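# Move floor cartons onto the shelf at the aisle's end

## Task

Pick up every carton lying on the aisle floor and set each one on a shelf at the far end of the aisle. Each carton must rest directly on the shelf surface (not stacked on another carton), sit flat rather than tipped, and lie fully within the shelf's edges. The robot must not topple or finish leaning. A carton counts only if it stays put on its own once the robot lets go.

## Robot and tools

Robot: a Hello Robot Stretch 4 with a three-wheel omni base, a vertical mast carrying a lift, one telescoping arm that reaches straight forward from the lift, a wrist with yaw, pitch and roll, and a two-finger gripper. It stands about 1.6 m tall; the base rim lies within 0.23 m of the base origin. There is a single arm, so every command describes that one arm.

Frames: the base frame sits on the floor below the base centre, x ahead, y to the left, z up. hand_pose is reported in this frame and marks the point between the fingers, 0.015 m short of the tips; its printed value may be slightly off. Odometry is the base frame as it was when the scene began; base_odometry is counted from wheel rotation only, so slip shows up as distance. Heading runs -3.142 to 3.142, positive leftward.

Tool execute_actions: argument "actions" is a list holding one action or none (none just reports state and images). Optional "cameras" lists which images to return: head_camera, head_left_camera, head_right_camera, wrist_camera or "all"; omitted or null means all, [] means none. An action may contain:
- "base": exactly one relative move from where the base last reported itself: {"translate_m": d} straight ahead/back, metres, -2 to 2, forward positive; {"strafe_m": d} sideways, metres, -2 to 2, left positive; {"rotate_rad": d} spin in place, radians, -3.2 to 3.2, counter-clockwise positive. These are offsets, not positions.
- "joints": absolute targets keyed by joint name: lift_m 0 to 1.2 m (height on mast); arm_m 0 to 0.55 m (extension); wrist_yaw_rad -1.134 to 4.276 (0 points forward, positive turns left, 3.14 tucked back, beyond 3.4 the arm may interfere); wrist_pitch_rad -1.117 to 4.259 (0 level, 1.57 pointing down); wrist_roll_rad -1.117 to 4.259 (0 has fingers side by side at equal height, positive turns clockwise viewed from behind); gripper_m 0 to 0.08 m, the finger gap. A target past a limit is clipped and reported; other bad values or unknown keys reject the call with no motion.
- "pace": "slow", "default", "fast" or "max" (base about 0.1/0.3/0.4/0.6 m/s and 1/2/3/4 rad/s; slower with the lift raised above 0.2).
- "contact_limits": {"arm_m": value} from 0 (gentlest) to 0.75 (firmest), default 0.5; the arm stops when it pushes harder than this.
- {"end_of_arm": "enable_torque"} alone, to revive wrist or gripper motors that shut off.
Base and joint motions in one action begin together. Anything omitted may keep pushing toward its previous target. Each action lasts at most 15 s. To unfold the wrist at the start, send lift_m 0.4 with wrist_yaw_rad 0 together.

wait: {"seconds": 0 to 10}; commands nothing and returns the same report. zoom_image: {"camera": name, "region": [x0, y0, x1, y1]} in pixels of that camera's most recent full image, origin top-left, no larger than 504x504. read_manual: returns only licence text. finished_scene: {"scene": n} closes the current scene permanently and reports success.

Result lines: base_status and joint_status give how each commanded motion finished: "done"; "off_target" (stopped short and may still be pressing); "contact_stop_at_<key>" (met resistance; that part then holds or goes slack); "limit_stop_at_<name>" such as own_body (self-collision guard) or tilt (leaning beyond 6 degrees, which leaves lift, arm and wheels slack); "time_out"; "torque_fault" (a wrist or gripper motor went limp and ignores commands until enable_torque). If a stop is reported, any further movement, wait and finished_scene calls in that same reply are skipped. on_its_own lists what changed without being commanded; "held at" there is a held target, not a measured position. joint_positions are measured values. motor_effort is percent of maximum, positive toward larger joint values, with the peak of the last action in brackets; readings carry small fixed offsets and noise. A loaded level gripper shifts wrist_pitch effort away from zero. lidar_m gives 12 distances in metres, sector 1 straight ahead then counter-clockwise in 30-degree steps (4 left, 7 behind, 10 right); "-" means nothing seen or closer than 0.25 m; it sees roughly 0.15 m up to robot height. wrist_depth_mm is a 7x7 grid of depths, 100 to 2000 mm, read from top-left. turned_by_wheels vs turned_by_imu differing by over about 0.1 rad signals a bump or slip. base_tilt is in degrees, forward and right positive.

Cameras: head_camera looks ahead and down from the mast top (turn the base to look around); head_left_camera and head_right_camera are fisheyes aimed more steeply down, showing base and arm; wrist_camera looks along the fingers, tips near the bottom of its view. Calibration figures are approximate.

Gripping: close to a gap smaller than the carton; "off_target" after closing means something is held. Gripper effort held beyond roughly 50 points trips a fault and can drop the load.

Avoid: driving or turning with over 1 kg held and arm_m above 0.2, especially at fast paces; strong sustained pushes with a raised gripper; pressing the gripper into things with base or arm moves (wrist faults); tilting the gripper up while rolled (self-collision); dropping, slamming or knocking cartons; finishing with a carton askew, stacked, overhanging, or supported only by the gripper. Loose items may occasionally be nudged by outside pushes, so check placement before finishing.

Each tool is called in YAML: its name, and indented under it one key for each argument.

## Session

execute_actions:
  actions: []

Scene clock: 0.00 s.
base_odometry: x=+0.000 y=+0.000 heading=+0.000 (m, m, rad; odometry frame)
turned_by_wheels: +0.000 (rad since the last result)
turned_by_imu: +0.000 (rad since the last result)
base_tilt: forward=+0.3 right=+0.6 (deg)
lidar_m: 1.26 0.84 0.73 0.72 0.94 0.98 1.00 1.25 2.92 1.77 1.16 1.11
base_status: not commanded
joint_positions: lift_m=+0.123 arm_m=+0.002 wrist_yaw_rad=+3.198 wrist_pitch_rad=+0.003 wrist_roll_rad=-0.003 gripper_m=+0.040
joint_status: not commanded
motor_effort: lift_m=+19 arm_m=+0 wrist_yaw_rad=+0 wrist_pitch_rad=-9 wrist_roll_rad=-2 gripper_m=+1 wheel_0=-1 wheel_1=-1 wheel_2=+0 (%)
hand_pose: x=-0.0447 y=+0.0753 z=+0.3006 quat_wxyz=(-0.028, -0.001, -0.002, +1.000) (m; base frame)
wrist_depth_mm: - 135 266 1366 1366 1708 1576 / - 116 137 - 1808 1756 1576 / - 121 152 - 1863 1708 1618 / 138 137 - - 1863 1756 1618 / 1618 1863 1983 1983 1808 1708 1618 / 960 1078 152 1042 1138 1205 1229 / 732 - 154 820 - 866 820
pictures: head_camera, head_left_camera, head_right_camera, wrist_camera
Images, in order (width x height): head_camera 420x560, head_left_camera 420x672, head_right_camera 420x672, wrist_camera 616x392.

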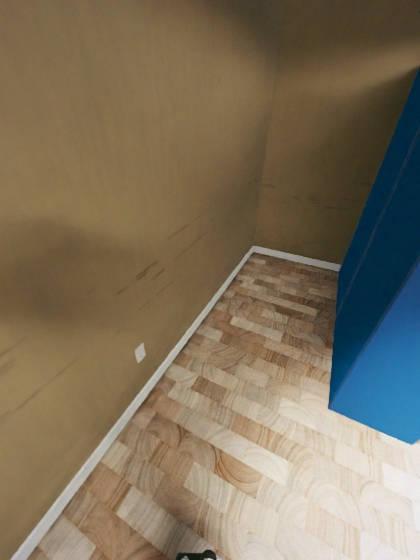

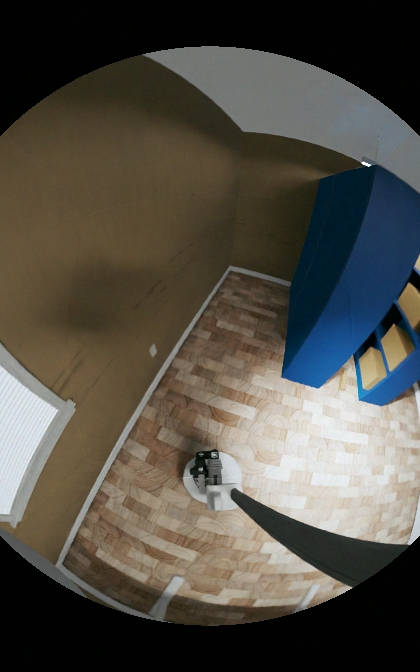

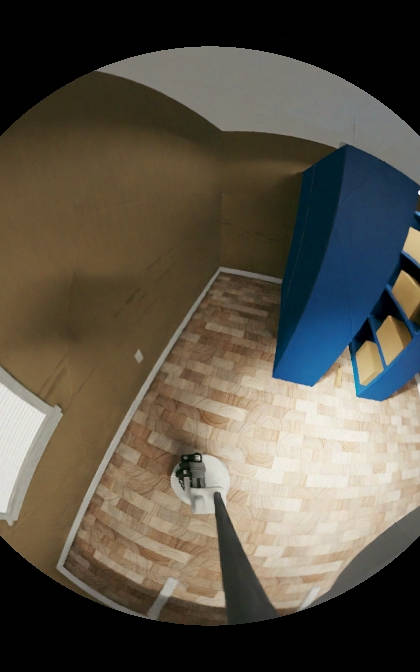

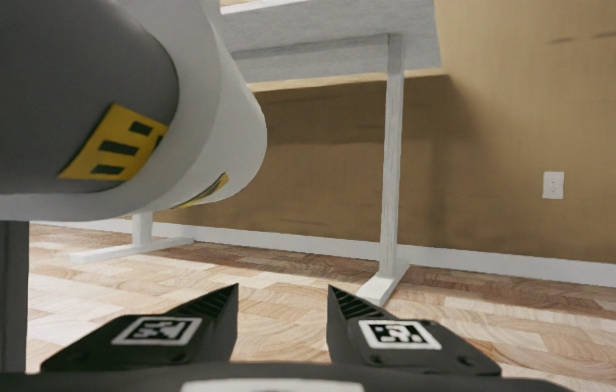

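execute_actions:
  actions:
    - {"base":{"rotate_rad":-0.41},"joints":{"lift_m":0.4,"wrist_yaw_rad":0,"gripper_m":0.08}}
  cameras: []

execute_actions:
  actions:
    - {"base":{"strafe_m":-1.05},"joints":{"wrist_pitch_rad":1.0}}

Scene clock: 10.30 s.
base_odometry: x=+0.000 y=+0.000 heading=-0.410 (m, m, rad; odometry frame)
turned_by_wheels: -0.410 (rad since the last result)
turned_by_imu: -0.415 (rad since the last result)
base_tilt: forward=+0.2 right=+0.5 (deg)
lidar_m: 1.23 1.12 0.80 0.73 0.76 1.06 0.98 1.01 1.39 2.91 1.78 1.13
base_status: done
joint_positions: lift_m=+0.400 arm_m=+0.002 wrist_yaw_rad=+0.000 wrist_pitch_rad=+0.003 wrist_roll_rad=-0.003 gripper_m=+0.080
joint_status: all done
motor_effort: lift_m=+22(24) arm_m=+0(0) wrist_yaw_rad=-2(6) wrist_pitch_rad=-9(9) wrist_roll_rad=-1(2) gripper_m=+4(4) wheel_0=+2(7) wheel_1=+1(8) wheel_2=+3(8) (%)
hand_pose: x=+0.3853 y=-0.0873 z=+0.5773 quat_wxyz=(+1.000, -0.002, +0.002, +0.000) (m; base frame)
wrist_depth_mm: 1397 - - - 891 904 917 / 1430 - - - 891 904 917 / 1430 - - - 891 904 931 / 1430 - - - 904 917 1708 / 1430 - - - 917 917 1863 / 1366 139 1983 1808 171 917 1576 / - 116 1397 1430 139 - 1308
pictures: none
No camera images: the call's "cameras" was empty. Leave "cameras" out to get every camera's image.

Scene clock: 15.13 s.
base_odometry: x=-0.418 y=-0.963 heading=-0.409 (m, m, rad; odometry frame)
turned_by_wheels: +0.000 (rad since the last result)
turned_by_imu: -0.001 (rad since the last result)
base_tilt: forward=+0.3 right=+0.6 (deg)
lidar_m: 1.11 1.11 1.91 1.79 1.41 1.00 0.95 0.99 1.94 1.87 1.96 1.13
base_status: done
joint_positions: lift_m=+0.400 arm_m=+0.002 wrist_yaw_rad=+0.000 wrist_pitch_rad=+1.002 wrist_roll_rad=-0.003 gripper_m=+0.080
joint_status: all done
motor_effort: lift_m=+21(22) arm_m=+0(0) wrist_yaw_rad=+0(2) wrist_pitch_rad=-7(6) wrist_roll_rad=-2(2) gripper_m=+4(2) wheel_0=+1(11) wheel_1=+0(9) wheel_2=+0(2) (%)
hand_pose: x=+0.2872 y=-0.0874 z=+0.3989 quat_wxyz=(+0.877, -0.002, +0.480, +0.001) (m; base frame)
wrist_depth_mm: 842 878 878 904 931 917 946 / 759 778 788 809 820 831 854 / 691 699 707 723 741 750 768 / 627 647 647 661 668 691 691 / 580 585 591 609 609 621 627 / 539 139 549 554 171 569 580 / - 117 521 521 138 - 544
pictures: head_camera, head_left_camera, head_right_camera, wrist_camera
camera_calibration (this result's frames):
wrist_camera: T_world_to_cam=[[-0.00318427, -0.997708, 0.0675933, -0.124921], [-0.860718, -0.0316756, -0.508095, 0.495644], [0.509072, -0.0597967, -0.858645, 0.343977], [0, 0, 0, 1]] pos_world=[0.251103, -0.0883662, 0.555632]
Images, in order (width x height): head_camera 420x560, head_left_camera 420x672, head_right_camera 420x672, wrist_camera 616x392.

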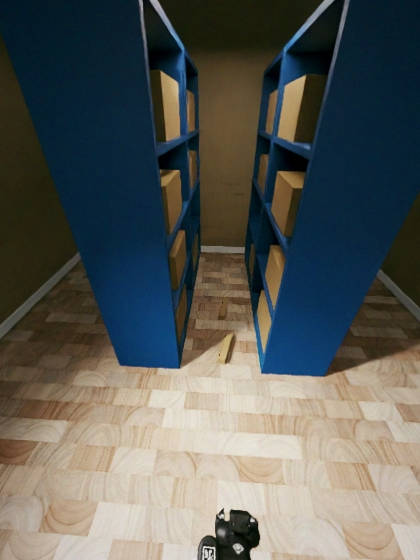

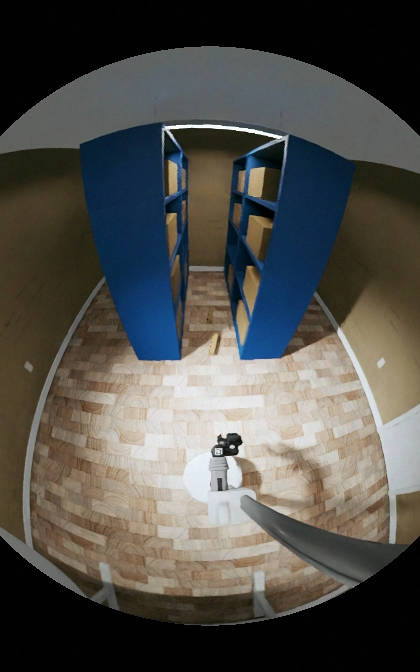

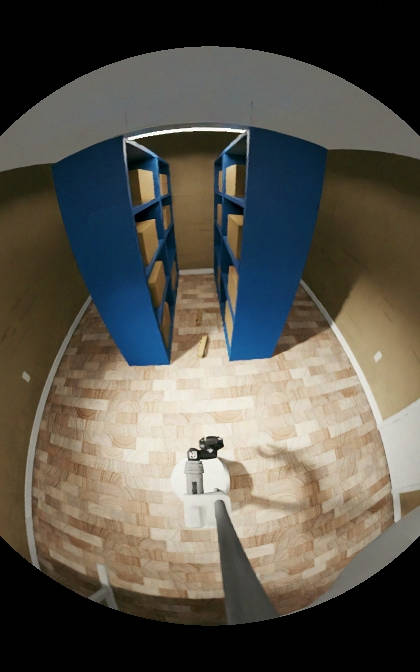

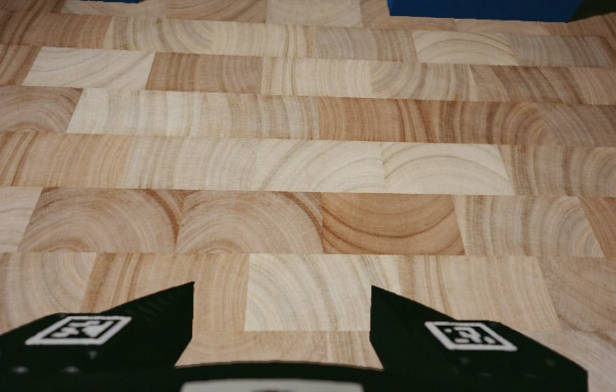

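execute_actions:
  actions:
    - {"base":{"strafe_m":-0.065}}
  cameras: []

execute_actions:
  actions:
    - {"base":{"translate_m":0.7}}

zoom_image:
  camera: "head_camera"
  region: [100,100,340,480]

Scene clock: 23.67 s.
base_odometry: x=-0.444 y=-1.023 heading=-0.409 (m, m, rad; odometry frame)
turned_by_wheels: +0.000 (rad since the last result)
turned_by_imu: -0.001 (rad since the last result)
base_tilt: forward=+0.3 right=+0.5 (deg)
lidar_m: 1.12 1.13 1.98 1.86 1.42 1.01 0.95 0.99 1.89 1.81 1.90 1.12
base_status: done
joint_positions: lift_m=+0.400 arm_m=+0.002 wrist_yaw_rad=+0.000 wrist_pitch_rad=+1.002 wrist_roll_rad=-0.003 gripper_m=+0.080
joint_status: not commanded
motor_effort: lift_m=+20(21) arm_m=+0(0) wrist_yaw_rad=+0(1) wrist_pitch_rad=-6(5) wrist_roll_rad=-2(2) gripper_m=+1(1) wheel_0=+0(12) wheel_1=+2(7) wheel_2=+0(1) (%)
hand_pose: x=+0.2872 y=-0.0874 z=+0.3989 quat_wxyz=(+0.877, -0.002, +0.480, +0.001) (m; base frame)
wrist_depth_mm: 842 866 878 904 917 931 960 / 750 768 788 798 831 842 854 / 691 707 707 723 732 750 768 / 627 640 640 654 676 683 691 / 580 580 591 603 615 615 634 / 539 139 549 559 170 574 580 / - 116 521 530 138 - 549
pictures: none
No camera images: the call's "cameras" was empty. Leave "cameras" out to get every camera's image.

Scene clock: 27.47 s.
base_odometry: x=+0.198 y=-1.301 heading=-0.409 (m, m, rad; odometry frame)
turned_by_wheels: +0.000 (rad since the last result)
turned_by_imu: -0.004 (rad since the last result)
base_tilt: forward=+0.3 right=+0.5 (deg)
lidar_m: 0.99 0.51 0.55 1.88 1.98 1.77 1.99 2.57 1.89 1.81 0.55 0.46
base_status: done
joint_positions: lift_m=+0.400 arm_m=+0.002 wrist_yaw_rad=+0.000 wrist_pitch_rad=+1.002 wrist_roll_rad=-0.003 gripper_m=+0.080
joint_status: not commanded
motor_effort: lift_m=+21(21) arm_m=+0(0) wrist_yaw_rad=+0(0) wrist_pitch_rad=-7(5) wrist_roll_rad=-2(2) gripper_m=+2(1) wheel_0=+1(8) wheel_1=+1(9) wheel_2=-1(11) (%)
hand_pose: x=+0.2872 y=-0.0874 z=+0.3989 quat_wxyz=(+0.877, -0.002, +0.480, +0.001) (m; base frame)
wrist_depth_mm: 707 842 842 904 699 379 359 / 683 768 788 798 683 402 245 / 668 691 676 723 634 436 262 / 621 634 609 661 603 349 315 / 574 591 580 609 591 418 427 / 539 139 549 559 170 559 569 / - 117 521 530 138 - 544
pictures: head_camera, head_left_camera, head_right_camera, wrist_camera
camera_calibration (this result's frames):
wrist_camera: T_world_to_cam=[[-0.00318132, -0.997708, 0.0675934, -0.124922], [-0.860718, -0.0316783, -0.508095, 0.495644], [0.509072, -0.0597953, -0.858644, 0.343977], [0, 0, 0, 1]] pos_world=[0.251103, -0.088366, 0.555632]
Images, in order (width x height): head_camera 420x560, head_left_camera 420x672, head_right_camera 420x672, wrist_camera 616x392.

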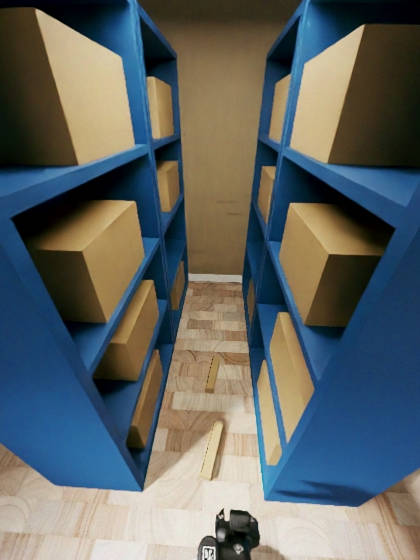

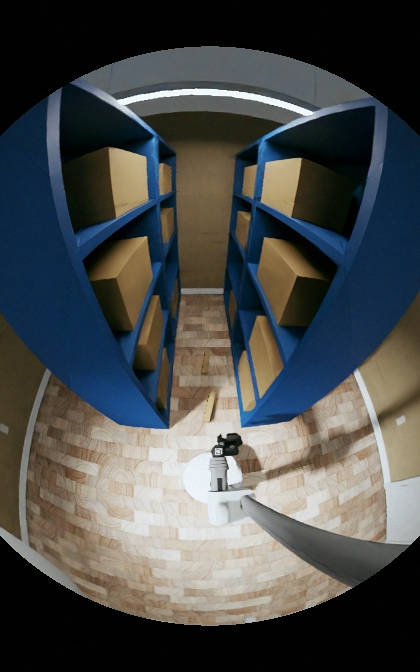

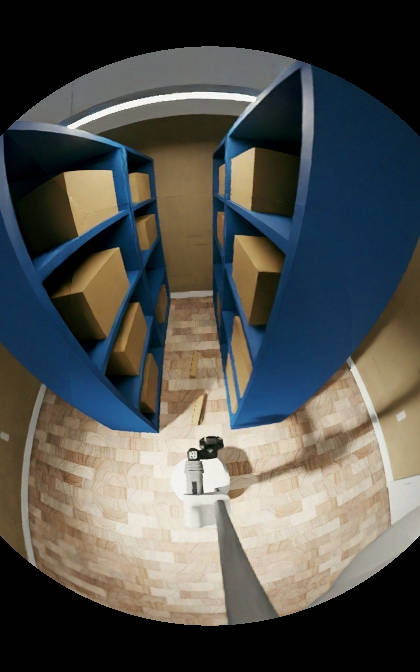

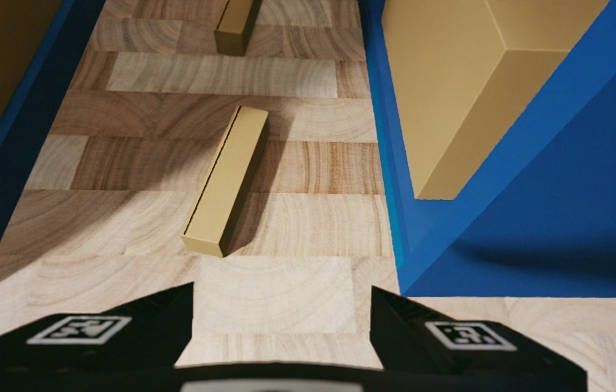

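Region (100, 100, 340, 480) of head_camera's 420x560 image, scaled by 1.326, with more detail than that image has; it fills the left 318 columns of this view, and the rest is white.

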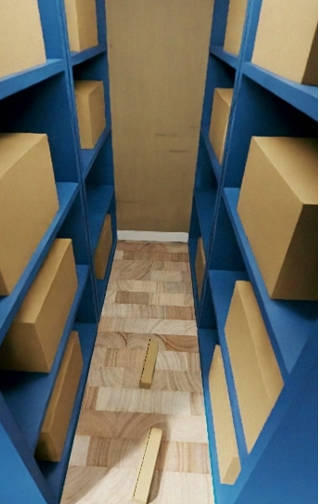

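execute_actions:
  actions:
    - {"base":{"strafe_m":0.105},"joints":{"arm_m":0.34,"wrist_yaw_rad":-0.22,"lift_m":0.15}}
  cameras: ["wrist_camera","head_camera"]

Scene clock: 47.27 s.
base_odometry: x=+0.240 y=-1.205 heading=-0.409 (m, m, rad; odometry frame)
turned_by_wheels: +0.000 (rad since the last result)
turned_by_imu: -0.001 (rad since the last result)
base_tilt: forward=+0.2 right=+0.6 (deg)
lidar_m: 0.93 0.44 0.55 1.78 1.86 1.77 2.03 2.58 2.01 1.92 0.55 0.52
base_status: done
joint_positions: lift_m=+0.150 arm_m=+0.338 wrist_yaw_rad=-0.220 wrist_pitch_rad=+1.002 wrist_roll_rad=-0.003 gripper_m=+0.080
joint_status: all done
motor_effort: lift_m=+16(19) arm_m=+9(9) wrist_yaw_rad=-1(5) wrist_pitch_rad=-5(7) wrist_roll_rad=-2(2) gripper_m=+1(2) wheel_0=+0(11) wheel_1=+0(5) wheel_2=+0(2) (%)
hand_pose: x=+0.6021 y=-0.1103 z=+0.1493 quat_wxyz=(+0.872, +0.051, +0.477, -0.095) (m; base frame)
wrist_depth_mm: 462 455 462 488 496 387 319 / 413 418 433 439 449 392 327 / 375 382 389 397 402 394 319 / 342 347 347 347 366 368 322 / 315 322 314 276 332 340 332 / 294 139 248 254 170 314 317 / - 117 234 236 139 - 300
pictures: head_camera, wrist_camera
camera_calibration (this result's frames):
wrist_camera: T_world_to_cam=[[-0.220618, -0.973015, 0.0675988, 0.00375452], [-0.846896, 0.15672, -0.50814, 0.65157], [0.483834, -0.169354, -0.858618, -0.0289351], [0, 0, 0, 1]] pos_world=[0.56664, -0.103361, 0.305991]
Images, in order (width x height): head_camera 420x560, wrist_camera 616x392.

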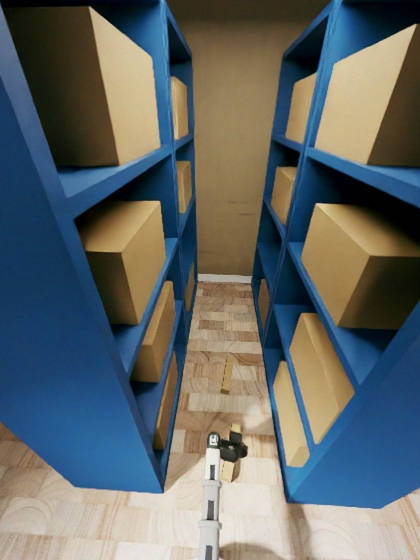

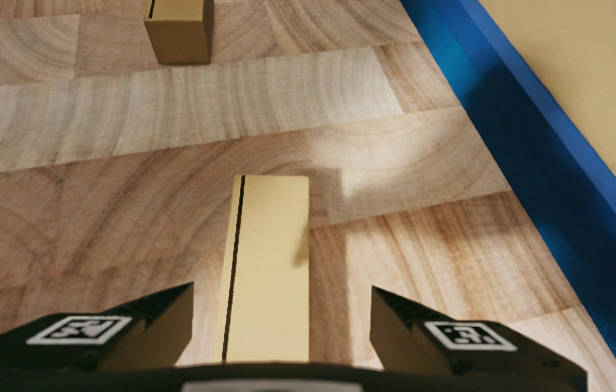

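execute_actions:
  actions:
    - {"joints":{"lift_m":0.035}}
  cameras: ["wrist_camera"]

execute_actions:
  actions:
    - {"joints":{"gripper_m":0.02}}
  cameras: []

execute_actions:
  actions:
    - {"base":{"strafe_m":-0.105},"joints":{"lift_m":0.3,"wrist_yaw_rad":0.2}}
  cameras: ["wrist_camera","head_camera"]

Scene clock: 55.33 s.
base_odometry: x=+0.240 y=-1.205 heading=-0.409 (m, m, rad; odometry frame)
turned_by_wheels: +0.000 (rad since the last result)
turned_by_imu: -0.001 (rad since the last result)
base_tilt: forward=+0.3 right=+0.6 (deg)
lidar_m: 0.95 0.44 0.55 1.77 1.85 1.75 2.03 2.59 2.00 1.91 0.55 0.52
base_status: not commanded
joint_positions: lift_m=+0.072 arm_m=+0.339 wrist_yaw_rad=-0.219 wrist_pitch_rad=+0.988 wrist_roll_rad=-0.001 gripper_m=+0.080
joint_status: lift_m contact_stop (moved -0.078 of -0.115)
on_its_own: lift_m is slack since a contact_stop (your +0.035 is given up); wrist_pitch_rad is at rest, and its effort (+35) is outside its rest range (-23 to +23)
motor_effort: lift_m=+16(17) arm_m=+7(9) wrist_yaw_rad=-3(9) wrist_pitch_rad=+35(51) wrist_roll_rad=-9(11) gripper_m=+1(0) wheel_0=+0(2) wheel_1=+0(2) wheel_2=-2(2) (%)
hand_pose: x=+0.6050 y=-0.1107 z=+0.0729 quat_wxyz=(+0.875, +0.051, +0.471, -0.096) (m; base frame)
wrist_depth_mm: 364 368 379 389 399 377 297 / 322 329 338 342 349 351 303 / 293 297 287 241 314 319 309 / 266 271 215 218 282 287 293 / 244 247 193 198 258 263 266 / 227 139 174 182 170 240 244 / - 117 165 168 139 - 229
pictures: wrist_camera
camera_calibration (this result's frames):
wrist_camera: T_world_to_cam=[[-0.222706, -0.972645, 0.0660571, 0.0105596], [-0.839603, 0.156925, -0.52004, 0.611776], [0.495448, -0.171278, -0.851584, -0.103779], [0, 0, 0, 1]] pos_world=[0.567418, -0.103508, 0.229074]
Images, in order (width x height): wrist_camera 616x392.

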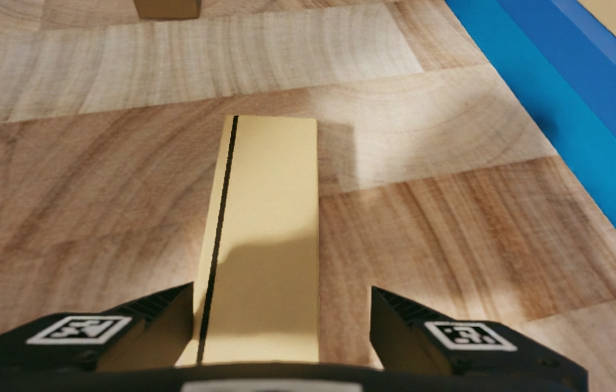

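not run: a stop came earlier in this reply.

not run: a stop came earlier in this reply.

Left finger landed on it; shift left.

execute_actions:
  actions:
    - {"joints":{"lift_m":0.1}}
  cameras: []

execute_actions:
  actions:
    - {"base":{"strafe_m":0.015}}
  cameras: []

execute_actions:
  actions:
    - {"joints":{"lift_m":0.04},"pace":"slow"}
  cameras: ["wrist_camera"]

execute_actions:
  actions:
    - {"joints":{"gripper_m":0.02}}
  cameras: []

execute_actions:
  actions:
    - {"base":{"strafe_m":-0.12},"joints":{"lift_m":0.3,"wrist_yaw_rad":0.2}}
  cameras: ["wrist_camera","head_camera"]

Scene clock: 63.27 s.
base_odometry: x=+0.240 y=-1.205 heading=-0.409 (m, m, rad; odometry frame)
turned_by_wheels: +0.000 (rad since the last result)
turned_by_imu: -0.001 (rad since the last result)
base_tilt: forward=+0.3 right=+0.6 (deg)
lidar_m: 0.92 0.45 0.56 1.78 1.86 1.75 2.03 2.56 2.01 1.92 0.54 0.50
base_status: not commanded
joint_positions: lift_m=+0.100 arm_m=+0.339 wrist_yaw_rad=-0.220 wrist_pitch_rad=+1.001 wrist_roll_rad=-0.003 gripper_m=+0.080
joint_status: all done
motor_effort: lift_m=+23(23) arm_m=+7(7) wrist_yaw_rad=-1(3) wrist_pitch_rad=-4(19) wrist_roll_rad=-3(7) gripper_m=+2(1) wheel_0=+0(0) wheel_1=+0(1) wheel_2=-2(2) (%)
hand_pose: x=+0.6025 y=-0.1103 z=+0.0989 quat_wxyz=(+0.872, +0.051, +0.477, -0.095) (m; base frame)
wrist_depth_mm: 384 384 394 410 418 377 306 / 343 351 357 366 373 370 306 / 312 319 322 324 334 343 315 / 286 290 238 240 304 310 309 / 264 266 217 220 279 283 287 / 245 139 195 202 170 262 265 / - 117 185 189 138 - 250
pictures: none
No camera images: the call's "cameras" was empty. Leave "cameras" out to get every camera's image.

Scene clock: 64.00 s.
base_odometry: x=+0.246 y=-1.191 heading=-0.409 (m, m, rad; odometry frame)
turned_by_wheels: +0.000 (rad since the last result)
turned_by_imu: +0.000 (rad since the last result)
base_tilt: forward=+0.3 right=+0.5 (deg)
lidar_m: 0.91 0.42 0.54 1.77 1.85 1.75 2.03 2.58 2.01 1.94 0.56 0.54
base_status: done
joint_positions: lift_m=+0.100 arm_m=+0.339 wrist_yaw_rad=-0.220 wrist_pitch_rad=+1.001 wrist_roll_rad=-0.003 gripper_m=+0.080
joint_status: not commanded
motor_effort: lift_m=+22(22) arm_m=+7(7) wrist_yaw_rad=-3(3) wrist_pitch_rad=-3(3) wrist_roll_rad=-3(3) gripper_m=-1(1) wheel_0=+0(6) wheel_1=+0(8) wheel_2=+0(0) (%)
hand_pose: x=+0.6025 y=-0.1103 z=+0.0989 quat_wxyz=(+0.872, +0.051, +0.477, -0.095) (m; base frame)
wrist_depth_mm: 384 389 392 410 418 399 317 / 343 351 357 366 370 373 322 / 312 317 322 257 334 342 329 / 286 290 289 234 304 310 315 / 264 267 266 214 279 283 287 / 246 139 201 198 170 262 264 / - 117 187 188 139 - 250
pictures: none
No camera images: the call's "cameras" was empty. Leave "cameras" out to get every camera's image.

Scene clock: 65.37 s.
base_odometry: x=+0.246 y=-1.191 heading=-0.409 (m, m, rad; odometry frame)
turned_by_wheels: +0.000 (rad since the last result)
turned_by_imu: +0.000 (rad since the last result)
base_tilt: forward=+0.4 right=+0.6 (deg)
lidar_m: 0.88 0.45 0.53 1.76 1.86 1.74 2.04 2.56 2.00 1.93 0.56 0.54
base_status: not commanded
joint_positions: lift_m=+0.040 arm_m=+0.339 wrist_yaw_rad=-0.220 wrist_pitch_rad=+1.001 wrist_roll_rad=-0.003 gripper_m=+0.080
joint_status: all done
motor_effort: lift_m=+16(21) arm_m=+7(7) wrist_yaw_rad=-2(1) wrist_pitch_rad=-4(5) wrist_roll_rad=-3(3) gripper_m=-1(3) wheel_0=+0(0) wheel_1=+0(0) wheel_2=+0(0) (%)
hand_pose: x=+0.6025 y=-0.1103 z=+0.0393 quat_wxyz=(+0.872, +0.051, +0.477, -0.095) (m; base frame)
wrist_depth_mm: 294 301 309 315 322 327 312 / 264 270 268 198 286 291 296 / 239 243 238 179 256 263 266 / 220 223 216 163 234 237 241 / 202 205 152 149 213 217 221 / 188 139 138 138 148 200 203 / - 117 131 131 131 - -
pictures: wrist_camera
camera_calibration (this result's frames):
wrist_camera: T_world_to_cam=[[-0.220928, -0.972958, 0.0674014, 0.0114786], [-0.846749, 0.157059, -0.50828, 0.596014], [0.483949, -0.169365, -0.85855, -0.123636], [0, 0, 0, 1]] pos_world=[0.567044, -0.103381, 0.196021]
Images, in order (width x height): wrist_camera 616x392.

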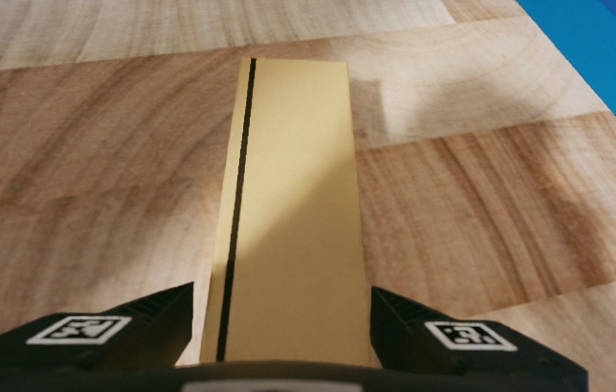

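Scene clock: 66.37 s.
base_odometry: x=+0.246 y=-1.191 heading=-0.409 (m, m, rad; odometry frame)
turned_by_wheels: +0.000 (rad since the last result)
turned_by_imu: +0.000 (rad since the last result)
base_tilt: forward=+0.3 right=+0.5 (deg)
lidar_m: 0.90 0.43 0.55 1.77 1.83 1.76 2.02 2.57 2.02 1.94 0.55 0.54
base_status: not commanded
joint_positions: lift_m=+0.040 arm_m=+0.339 wrist_yaw_rad=-0.220 wrist_pitch_rad=+1.001 wrist_roll_rad=-0.003 gripper_m=+0.059
joint_status: gripper_m off_target (ended at +0.059, target +0.020)
on_its_own: gripper_m is held at +0.053, not at your +0.020, by its contact guard: the fingers met something
motor_effort: lift_m=+17(17) arm_m=+7(7) wrist_yaw_rad=+0(3) wrist_pitch_rad=-4(5) wrist_roll_rad=-3(3) gripper_m=-42(48) wheel_0=-1(0) wheel_1=+0(0) wheel_2=+0(0) (%)
hand_pose: x=+0.6025 y=-0.1103 z=+0.0393 quat_wxyz=(+0.872, +0.051, +0.477, -0.095) (m; base frame)
wrist_depth_mm: 293 300 307 314 320 327 314 / 265 270 267 198 286 291 297 / 239 243 238 179 257 262 266 / 219 223 167 163 234 238 241 / 202 205 151 149 214 217 221 / 188 189 136 138 141 201 203 / - - 129 131 124 - 190
pictures: none
No camera images: the call's "cameras" was empty. Leave "cameras" out to get every camera's image.

Scene clock: 68.50 s.
base_odometry: x=+0.198 y=-1.301 heading=-0.409 (m, m, rad; odometry frame)
turned_by_wheels: +0.000 (rad since the last result)
turned_by_imu: +0.000 (rad since the last result)
base_tilt: forward=+0.2 right=+0.5 (deg)
lidar_m: 0.50 0.51 0.55 1.89 1.96 1.76 2.00 2.56 1.90 1.81 0.57 0.45
base_status: done
joint_positions: lift_m=+0.300 arm_m=+0.339 wrist_yaw_rad=+0.200 wrist_pitch_rad=+1.002 wrist_roll_rad=-0.003 gripper_m=+0.059
joint_status: all done
on_its_own: gripper_m is held at +0.053, not at your +0.020, by its contact guard: the fingers met something
motor_effort: lift_m=+22(24) arm_m=+7(7) wrist_yaw_rad=-1(5) wrist_pitch_rad=-6(7) wrist_roll_rad=-2(2) gripper_m=-41(40) wheel_0=+1(9) wheel_1=+2(9) wheel_2=+0(0) (%)
hand_pose: x=+0.6393 y=-0.0629 z=+0.2988 quat_wxyz=(+0.873, -0.049, +0.478, +0.088) (m; base frame)
wrist_depth_mm: 554 683 715 723 741 654 627 / 539 627 627 199 668 580 377 / 535 569 554 179 597 521 362 / 508 521 167 163 539 473 345 / 473 477 151 150 500 433 330 / 436 442 136 138 142 394 317 / - - 129 131 124 - 300
pictures: head_camera, wrist_camera
camera_calibration (this result's frames):
wrist_camera: T_world_to_cam=[[0.194786, -0.978521, 0.0674939, -0.217933], [-0.837455, -0.201738, -0.507909, 0.72299], [0.510615, 0.0424103, -0.858763, 0.0856782], [0, 0, 0, 1]] pos_world=[0.604173, -0.0710305, 0.455499]
Images, in order (width x height): head_camera 420x560, wrist_camera 616x392.

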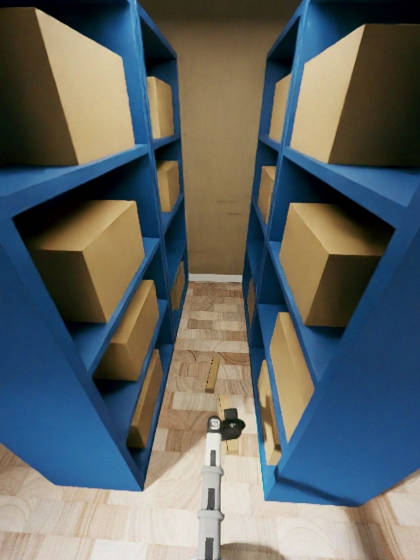

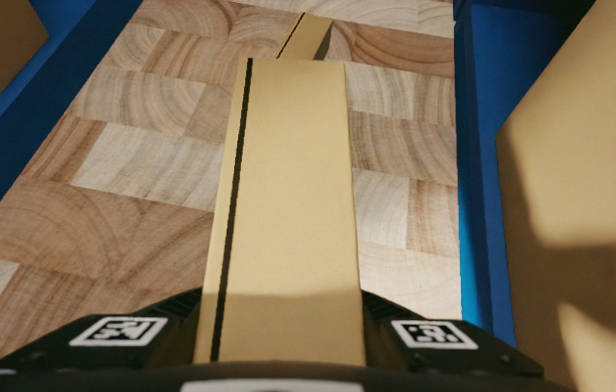

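execute_actions:
  actions:
    - {"base":{"strafe_m":0.02},"joints":{"lift_m":0.65}}
  cameras: []

execute_actions:
  actions:
    - {"base":{"translate_m":0.67}}

Scene clock: 76.17 s.
base_odometry: x=+0.206 y=-1.283 heading=-0.409 (m, m, rad; odometry frame)
turned_by_wheels: +0.000 (rad since the last result)
turned_by_imu: -0.001 (rad since the last result)
base_tilt: forward=+0.3 right=+0.5 (deg)
lidar_m: 0.50 0.49 0.54 1.87 1.94 1.75 2.01 2.56 1.92 1.84 0.56 0.46
base_status: done
joint_positions: lift_m=+0.650 arm_m=+0.339 wrist_yaw_rad=+0.200 wrist_pitch_rad=+1.002 wrist_roll_rad=-0.003 gripper_m=+0.059
joint_status: all done
on_its_own: gripper_m is held at +0.053, not at your +0.020, by its contact guard: the fingers met something
motor_effort: lift_m=+22(25) arm_m=+7(7) wrist_yaw_rad=+0(1) wrist_pitch_rad=-6(7) wrist_roll_rad=-3(3) gripper_m=-39(39) wheel_0=+2(7) wheel_1=-1(9) wheel_2=+0(1) (%)
hand_pose: x=+0.6393 y=-0.0629 z=+0.6488 quat_wxyz=(+0.873, -0.049, +0.478, +0.088) (m; base frame)
wrist_depth_mm: 904 866 1205 1336 1308 723 462 / 621 976 1008 198 1138 820 415 / 580 904 976 179 1042 931 373 / 585 831 167 163 946 585 347 / 603 820 151 149 854 530 330 / 609 732 136 138 141 480 462 / - - 129 131 124 - 433
pictures: none
No camera images: the call's "cameras" was empty. Leave "cameras" out to get every camera's image.

Scene clock: 79.87 s.
base_odometry: x=+0.821 y=-1.549 heading=-0.409 (m, m, rad; odometry frame)
turned_by_wheels: +0.000 (rad since the last result)
turned_by_imu: -0.004 (rad since the last result)
base_tilt: forward=+0.3 right=+0.5 (deg)
lidar_m: 0.52 0.46 0.32 0.29 0.32 2.56 3.19 3.26 0.27 0.25 0.27 0.36
base_status: done
joint_positions: lift_m=+0.650 arm_m=+0.339 wrist_yaw_rad=+0.200 wrist_pitch_rad=+1.002 wrist_roll_rad=-0.003 gripper_m=+0.059
joint_status: not commanded
on_its_own: gripper_m is held at +0.053, not at your +0.020, by its contact guard: the fingers met something
motor_effort: lift_m=+21(22) arm_m=+7(7) wrist_yaw_rad=+0(0) wrist_pitch_rad=-6(6) wrist_roll_rad=-2(3) gripper_m=-42(40) wheel_0=+0(6) wheel_1=+1(7) wheel_2=+0(12) (%)
hand_pose: x=+0.6393 y=-0.0629 z=+0.6489 quat_wxyz=(+0.873, -0.049, +0.478, +0.088) (m; base frame)
wrist_depth_mm: 683 750 1138 1138 1078 976 466 / 640 778 1060 198 1160 1060 410 / 759 820 991 179 1060 627 373 / 820 842 167 163 931 569 342 / 759 820 151 150 854 530 319 / 640 741 136 138 141 477 300 / - - 129 131 124 - 293
pictures: head_camera, head_left_camera, head_right_camera, wrist_camera
camera_calibration (this result's frames):
wrist_camera: T_world_to_cam=[[0.194968, -0.978485, 0.0674941, -0.241653], [-0.837456, -0.201897, -0.507844, 0.900736], [0.510544, 0.0424899, -0.858801, 0.386367], [0, 0, 0, 1]] pos_world=[0.604184, -0.0710137, 0.805555]
Images, in order (width x height): head_camera 420x560, head_left_camera 420x672, head_right_camera 420x672, wrist_camera 616x392.

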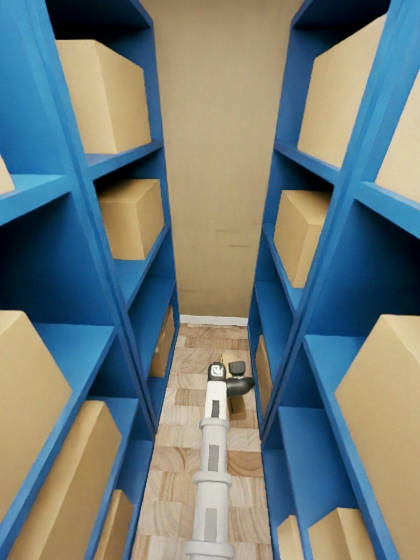

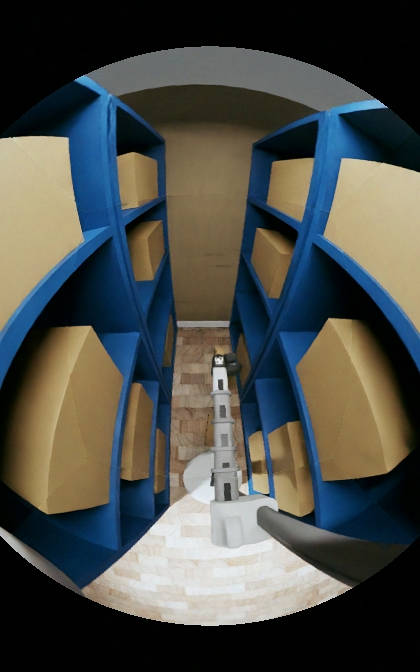

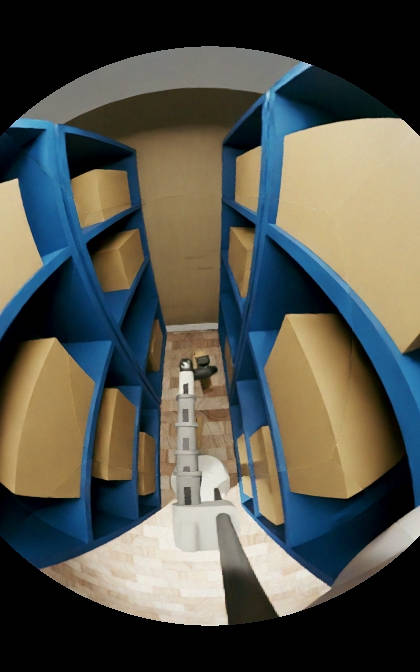

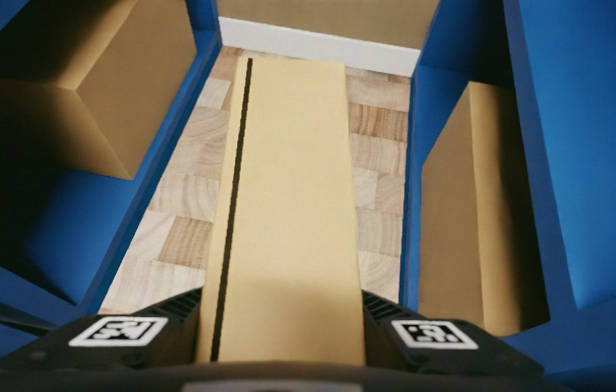

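execute_actions:
  actions:
    - {"joints":{"lift_m":0.07,"arm_m":0.545,"wrist_yaw_rad":0},"pace":"fast"}
  cameras: []

execute_actions:
  actions:
    - {"joints":{"lift_m":0.043},"pace":"slow"}
  cameras: []

execute_actions:
  actions:
    - {"joints":{"gripper_m":0.08}}
  cameras: []

execute_actions:
  actions:
    - {"joints":{"lift_m":0.3}}
  cameras: []

execute_actions:
  actions:
    - {"base":{"translate_m":-0.2},"joints":{"arm_m":0.1}}
  cameras: ["wrist_camera","head_camera"]

Scene clock: 98.90 s.
base_odometry: x=+0.821 y=-1.549 heading=-0.409 (m, m, rad; odometry frame)
turned_by_wheels: +0.000 (rad since the last result)
turned_by_imu: -0.001 (rad since the last result)
base_tilt: forward=+0.3 right=+0.5 (deg)
lidar_m: 1.01 0.47 0.31 0.30 0.30 2.57 3.18 3.27 0.26 0.25 0.26 0.36
base_status: not commanded
joint_positions: lift_m=+0.070 arm_m=+0.543 wrist_yaw_rad=+0.000 wrist_pitch_rad=+1.002 wrist_roll_rad=-0.003 gripper_m=+0.059
joint_status: all done
on_its_own: gripper_m is held at +0.053, not at your +0.020, by its contact guard: the fingers met something
motor_effort: lift_m=+17(20) arm_m=+9(9) wrist_yaw_rad=-1(3) wrist_pitch_rad=-6(6) wrist_roll_rad=-2(2) gripper_m=-42(40) wheel_0=+1(0) wheel_1=+2(2) wheel_2=+0(0) (%)
hand_pose: x=+0.8289 y=-0.0874 z=+0.0692 quat_wxyz=(+0.877, -0.002, +0.480, +0.001) (m; base frame)
wrist_depth_mm: 338 345 351 359 368 347 260 / 303 309 307 198 327 324 250 / 274 279 274 179 294 298 250 / 251 256 167 163 268 273 249 / 232 236 150 150 245 249 244 / 216 217 136 138 141 230 230 / - - 129 131 124 - 218
pictures: none
No camera images: the call's "cameras" was empty. Leave "cameras" out to get every camera's image.

Scene clock: 99.93 s.
base_odometry: x=+0.821 y=-1.549 heading=-0.409 (m, m, rad; odometry frame)
turned_by_wheels: +0.000 (rad since the last result)
turned_by_imu: +0.000 (rad since the last result)
base_tilt: forward=+0.3 right=+0.5 (deg)
lidar_m: 1.03 0.45 0.33 0.30 0.32 2.56 3.16 3.27 0.27 0.25 0.26 0.37
base_status: not commanded
joint_positions: lift_m=+0.043 arm_m=+0.543 wrist_yaw_rad=+0.000 wrist_pitch_rad=+1.002 wrist_roll_rad=-0.003 gripper_m=+0.059
joint_status: all done
on_its_own: gripper_m is held at +0.053, not at your +0.020, by its contact guard: the fingers met something
motor_effort: lift_m=+17(16) arm_m=+9(9) wrist_yaw_rad=-1(2) wrist_pitch_rad=-6(5) wrist_roll_rad=-2(2) gripper_m=-41(44) wheel_0=+0(0) wheel_1=+2(2) wheel_2=+1(0) (%)
hand_pose: x=+0.8289 y=-0.0874 z=+0.0423 quat_wxyz=(+0.877, -0.002, +0.480, +0.001) (m; base frame)
wrist_depth_mm: 297 303 310 317 324 322 251 / 266 271 271 198 289 291 251 / 242 245 239 178 259 265 248 / 222 225 167 163 236 240 237 / 204 206 150 149 216 220 222 / 189 191 136 138 142 202 205 / - - 129 131 125 - 192
pictures: none
No camera images: the call's "cameras" was empty. Leave "cameras" out to get every camera's image.

Scene clock: 100.87 s.
base_odometry: x=+0.821 y=-1.549 heading=-0.409 (m, m, rad; odometry frame)
turned_by_wheels: +0.000 (rad since the last result)
turned_by_imu: +0.000 (rad since the last result)
base_tilt: forward=+0.4 right=+0.6 (deg)
lidar_m: 1.02 0.46 0.31 0.30 0.32 2.57 3.18 3.26 0.26 0.25 0.26 0.37
base_status: not commanded
joint_positions: lift_m=+0.043 arm_m=+0.543 wrist_yaw_rad=+0.000 wrist_pitch_rad=+1.002 wrist_roll_rad=-0.003 gripper_m=+0.080
joint_status: all done
motor_effort: lift_m=+17(17) arm_m=+9(9) wrist_yaw_rad=-2(2) wrist_pitch_rad=-6(6) wrist_roll_rad=-2(2) gripper_m=+2(40) wheel_0=+0(0) wheel_1=+1(1) wheel_2=+0(0) (%)
hand_pose: x=+0.8289 y=-0.0874 z=+0.0423 quat_wxyz=(+0.877, -0.002, +0.480, +0.001) (m; base frame)
wrist_depth_mm: 297 304 310 317 325 324 252 / 267 272 271 202 289 293 250 / 243 246 241 182 260 264 249 / 221 225 169 165 236 240 238 / 204 207 154 152 216 220 223 / 191 139 141 140 148 202 205 / - 116 132 133 131 - -
pictures: none
No camera images: the call's "cameras" was empty. Leave "cameras" out to get every camera's image.

Scene clock: 103.00 s.
base_odometry: x=+0.821 y=-1.549 heading=-0.409 (m, m, rad; odometry frame)
turned_by_wheels: +0.000 (rad since the last result)
turned_by_imu: -0.001 (rad since the last result)
base_tilt: forward=+0.3 right=+0.6 (deg)
lidar_m: 1.04 0.45 0.33 0.30 0.31 2.57 3.17 3.26 0.27 0.25 0.27 0.38
base_status: not commanded
joint_positions: lift_m=+0.300 arm_m=+0.543 wrist_yaw_rad=+0.000 wrist_pitch_rad=+1.002 wrist_roll_rad=-0.003 gripper_m=+0.080
joint_status: all done
motor_effort: lift_m=+22(24) arm_m=+9(9) wrist_yaw_rad=-1(1) wrist_pitch_rad=-5(5) wrist_roll_rad=-2(2) gripper_m=+3(1) wheel_0=+0(0) wheel_1=+2(2) wheel_2=+0(0) (%)
hand_pose: x=+0.8289 y=-0.0874 z=+0.2988 quat_wxyz=(+0.877, -0.002, +0.480, +0.001) (m; base frame)
wrist_depth_mm: 654 699 707 741 654 389 278 / 609 627 640 654 621 384 277 / 559 564 574 591 574 379 274 / 508 517 530 530 535 379 276 / 469 477 484 488 496 382 274 / 439 139 439 407 170 355 276 / - 117 424 379 139 - 263
pictures: none
No camera images: the call's "cameras" was empty. Leave "cameras" out to get every camera's image.

Scene clock: 105.40 s.
base_odometry: x=+0.637 y=-1.470 heading=-0.409 (m, m, rad; odometry frame)
turned_by_wheels: +0.000 (rad since the last result)
turned_by_imu: +0.000 (rad since the last result)
base_tilt: forward=+0.3 right=+0.6 (deg)
lidar_m: 1.03 0.46 0.32 0.30 2.11 2.35 2.48 2.62 2.15 0.25 0.26 0.37
base_status: done
joint_positions: lift_m=+0.300 arm_m=+0.102 wrist_yaw_rad=+0.000 wrist_pitch_rad=+1.002 wrist_roll_rad=-0.003 gripper_m=+0.080
joint_status: all done
motor_effort: lift_m=+22(22) arm_m=-9(8) wrist_yaw_rad=+0(1) wrist_pitch_rad=-5(7) wrist_roll_rad=-2(2) gripper_m=+1(1) wheel_0=-1(6) wheel_1=-1(2) wheel_2=+0(10) (%)
hand_pose: x=+0.3871 y=-0.0874 z=+0.2988 quat_wxyz=(+0.877, -0.001, +0.480, +0.001) (m; base frame)
wrist_depth_mm: 654 707 723 707 661 525 530 / 609 634 647 654 640 564 574 / 564 569 530 591 585 508 525 / 517 517 469 535 535 462 289 / 473 477 439 492 496 407 287 / 439 139 442 455 170 370 287 / - 116 427 433 139 - 274
pictures: head_camera, wrist_camera
camera_calibration (this result's frames):
wrist_camera: T_world_to_cam=[[-0.00338696, -0.997709, 0.0675655, -0.117769], [-0.860885, -0.0314678, -0.507826, 0.530742], [0.508788, -0.0598861, -0.858806, 0.207302], [0, 0, 0, 1]] pos_world=[0.351036, -0.0883832, 0.455513]
Images, in order (width x height): head_camera 420x560, wrist_camera 616x392.

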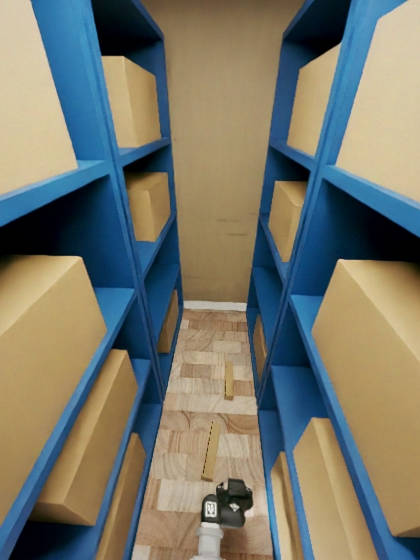

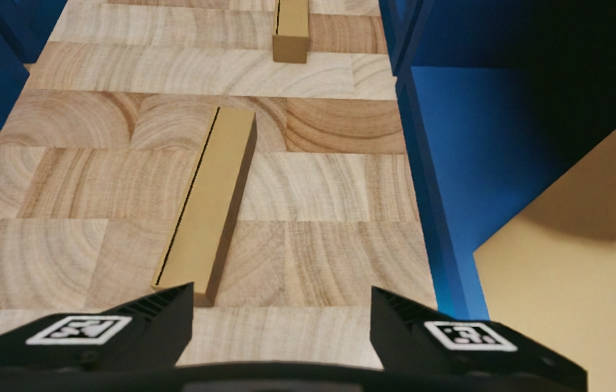

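execute_actions:
  actions:
    - {"base":{"rotate_rad":0.215},"joints":{"arm_m":0.33,"wrist_yaw_rad":-0.34,"lift_m":0.105}}
  cameras: ["wrist_camera"]

Scene clock: 112.13 s.
base_odometry: x=+0.637 y=-1.470 heading=-0.194 (m, m, rad; odometry frame)
turned_by_wheels: +0.215 (rad since the last result)
turned_by_imu: +0.216 (rad since the last result)
base_tilt: forward=+0.4 right=+0.6 (deg)
lidar_m: 0.70 0.37 0.30 0.30 2.11 2.18 2.95 2.23 0.25 0.25 0.29 0.49
base_status: done
joint_positions: lift_m=+0.105 arm_m=+0.328 wrist_yaw_rad=-0.340 wrist_pitch_rad=+1.002 wrist_roll_rad=-0.003 gripper_m=+0.080
joint_status: all done
motor_effort: lift_m=+16(21) arm_m=+9(11) wrist_yaw_rad=+0(6) wrist_pitch_rad=-4(7) wrist_roll_rad=-2(2) gripper_m=+1(3) wheel_0=+0(5) wheel_1=-2(6) wheel_2=-2(7) (%)
hand_pose: x=+0.5782 y=-0.1206 z=+0.1043 quat_wxyz=(+0.865, +0.080, +0.473, -0.147) (m; base frame)
wrist_depth_mm: 389 402 410 404 421 430 347 / 349 359 364 375 382 389 351 / 319 324 325 267 342 349 345 / 291 297 296 243 312 317 322 / 270 272 267 223 285 290 294 / 251 139 203 206 170 267 271 / - 116 191 193 139 - 256
pictures: wrist_camera
camera_calibration (this result's frames):
wrist_camera: T_world_to_cam=[[-0.335556, -0.939593, 0.0675771, 0.061984], [-0.822031, 0.257025, -0.508137, 0.607843], [0.460073, -0.226059, -0.858621, -0.050864], [0, 0, 0, 1]] pos_world=[0.543866, -0.109489, 0.261006]
Images, in order (width x height): wrist_camera 616x392.

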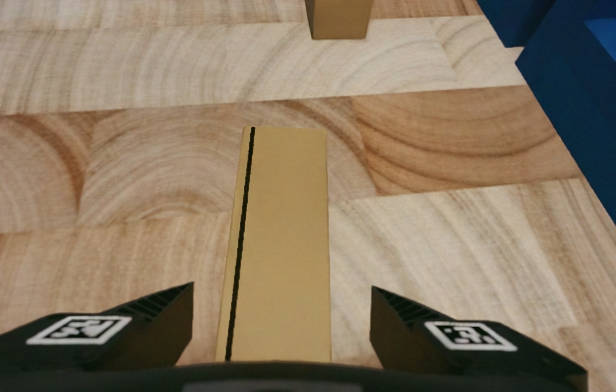

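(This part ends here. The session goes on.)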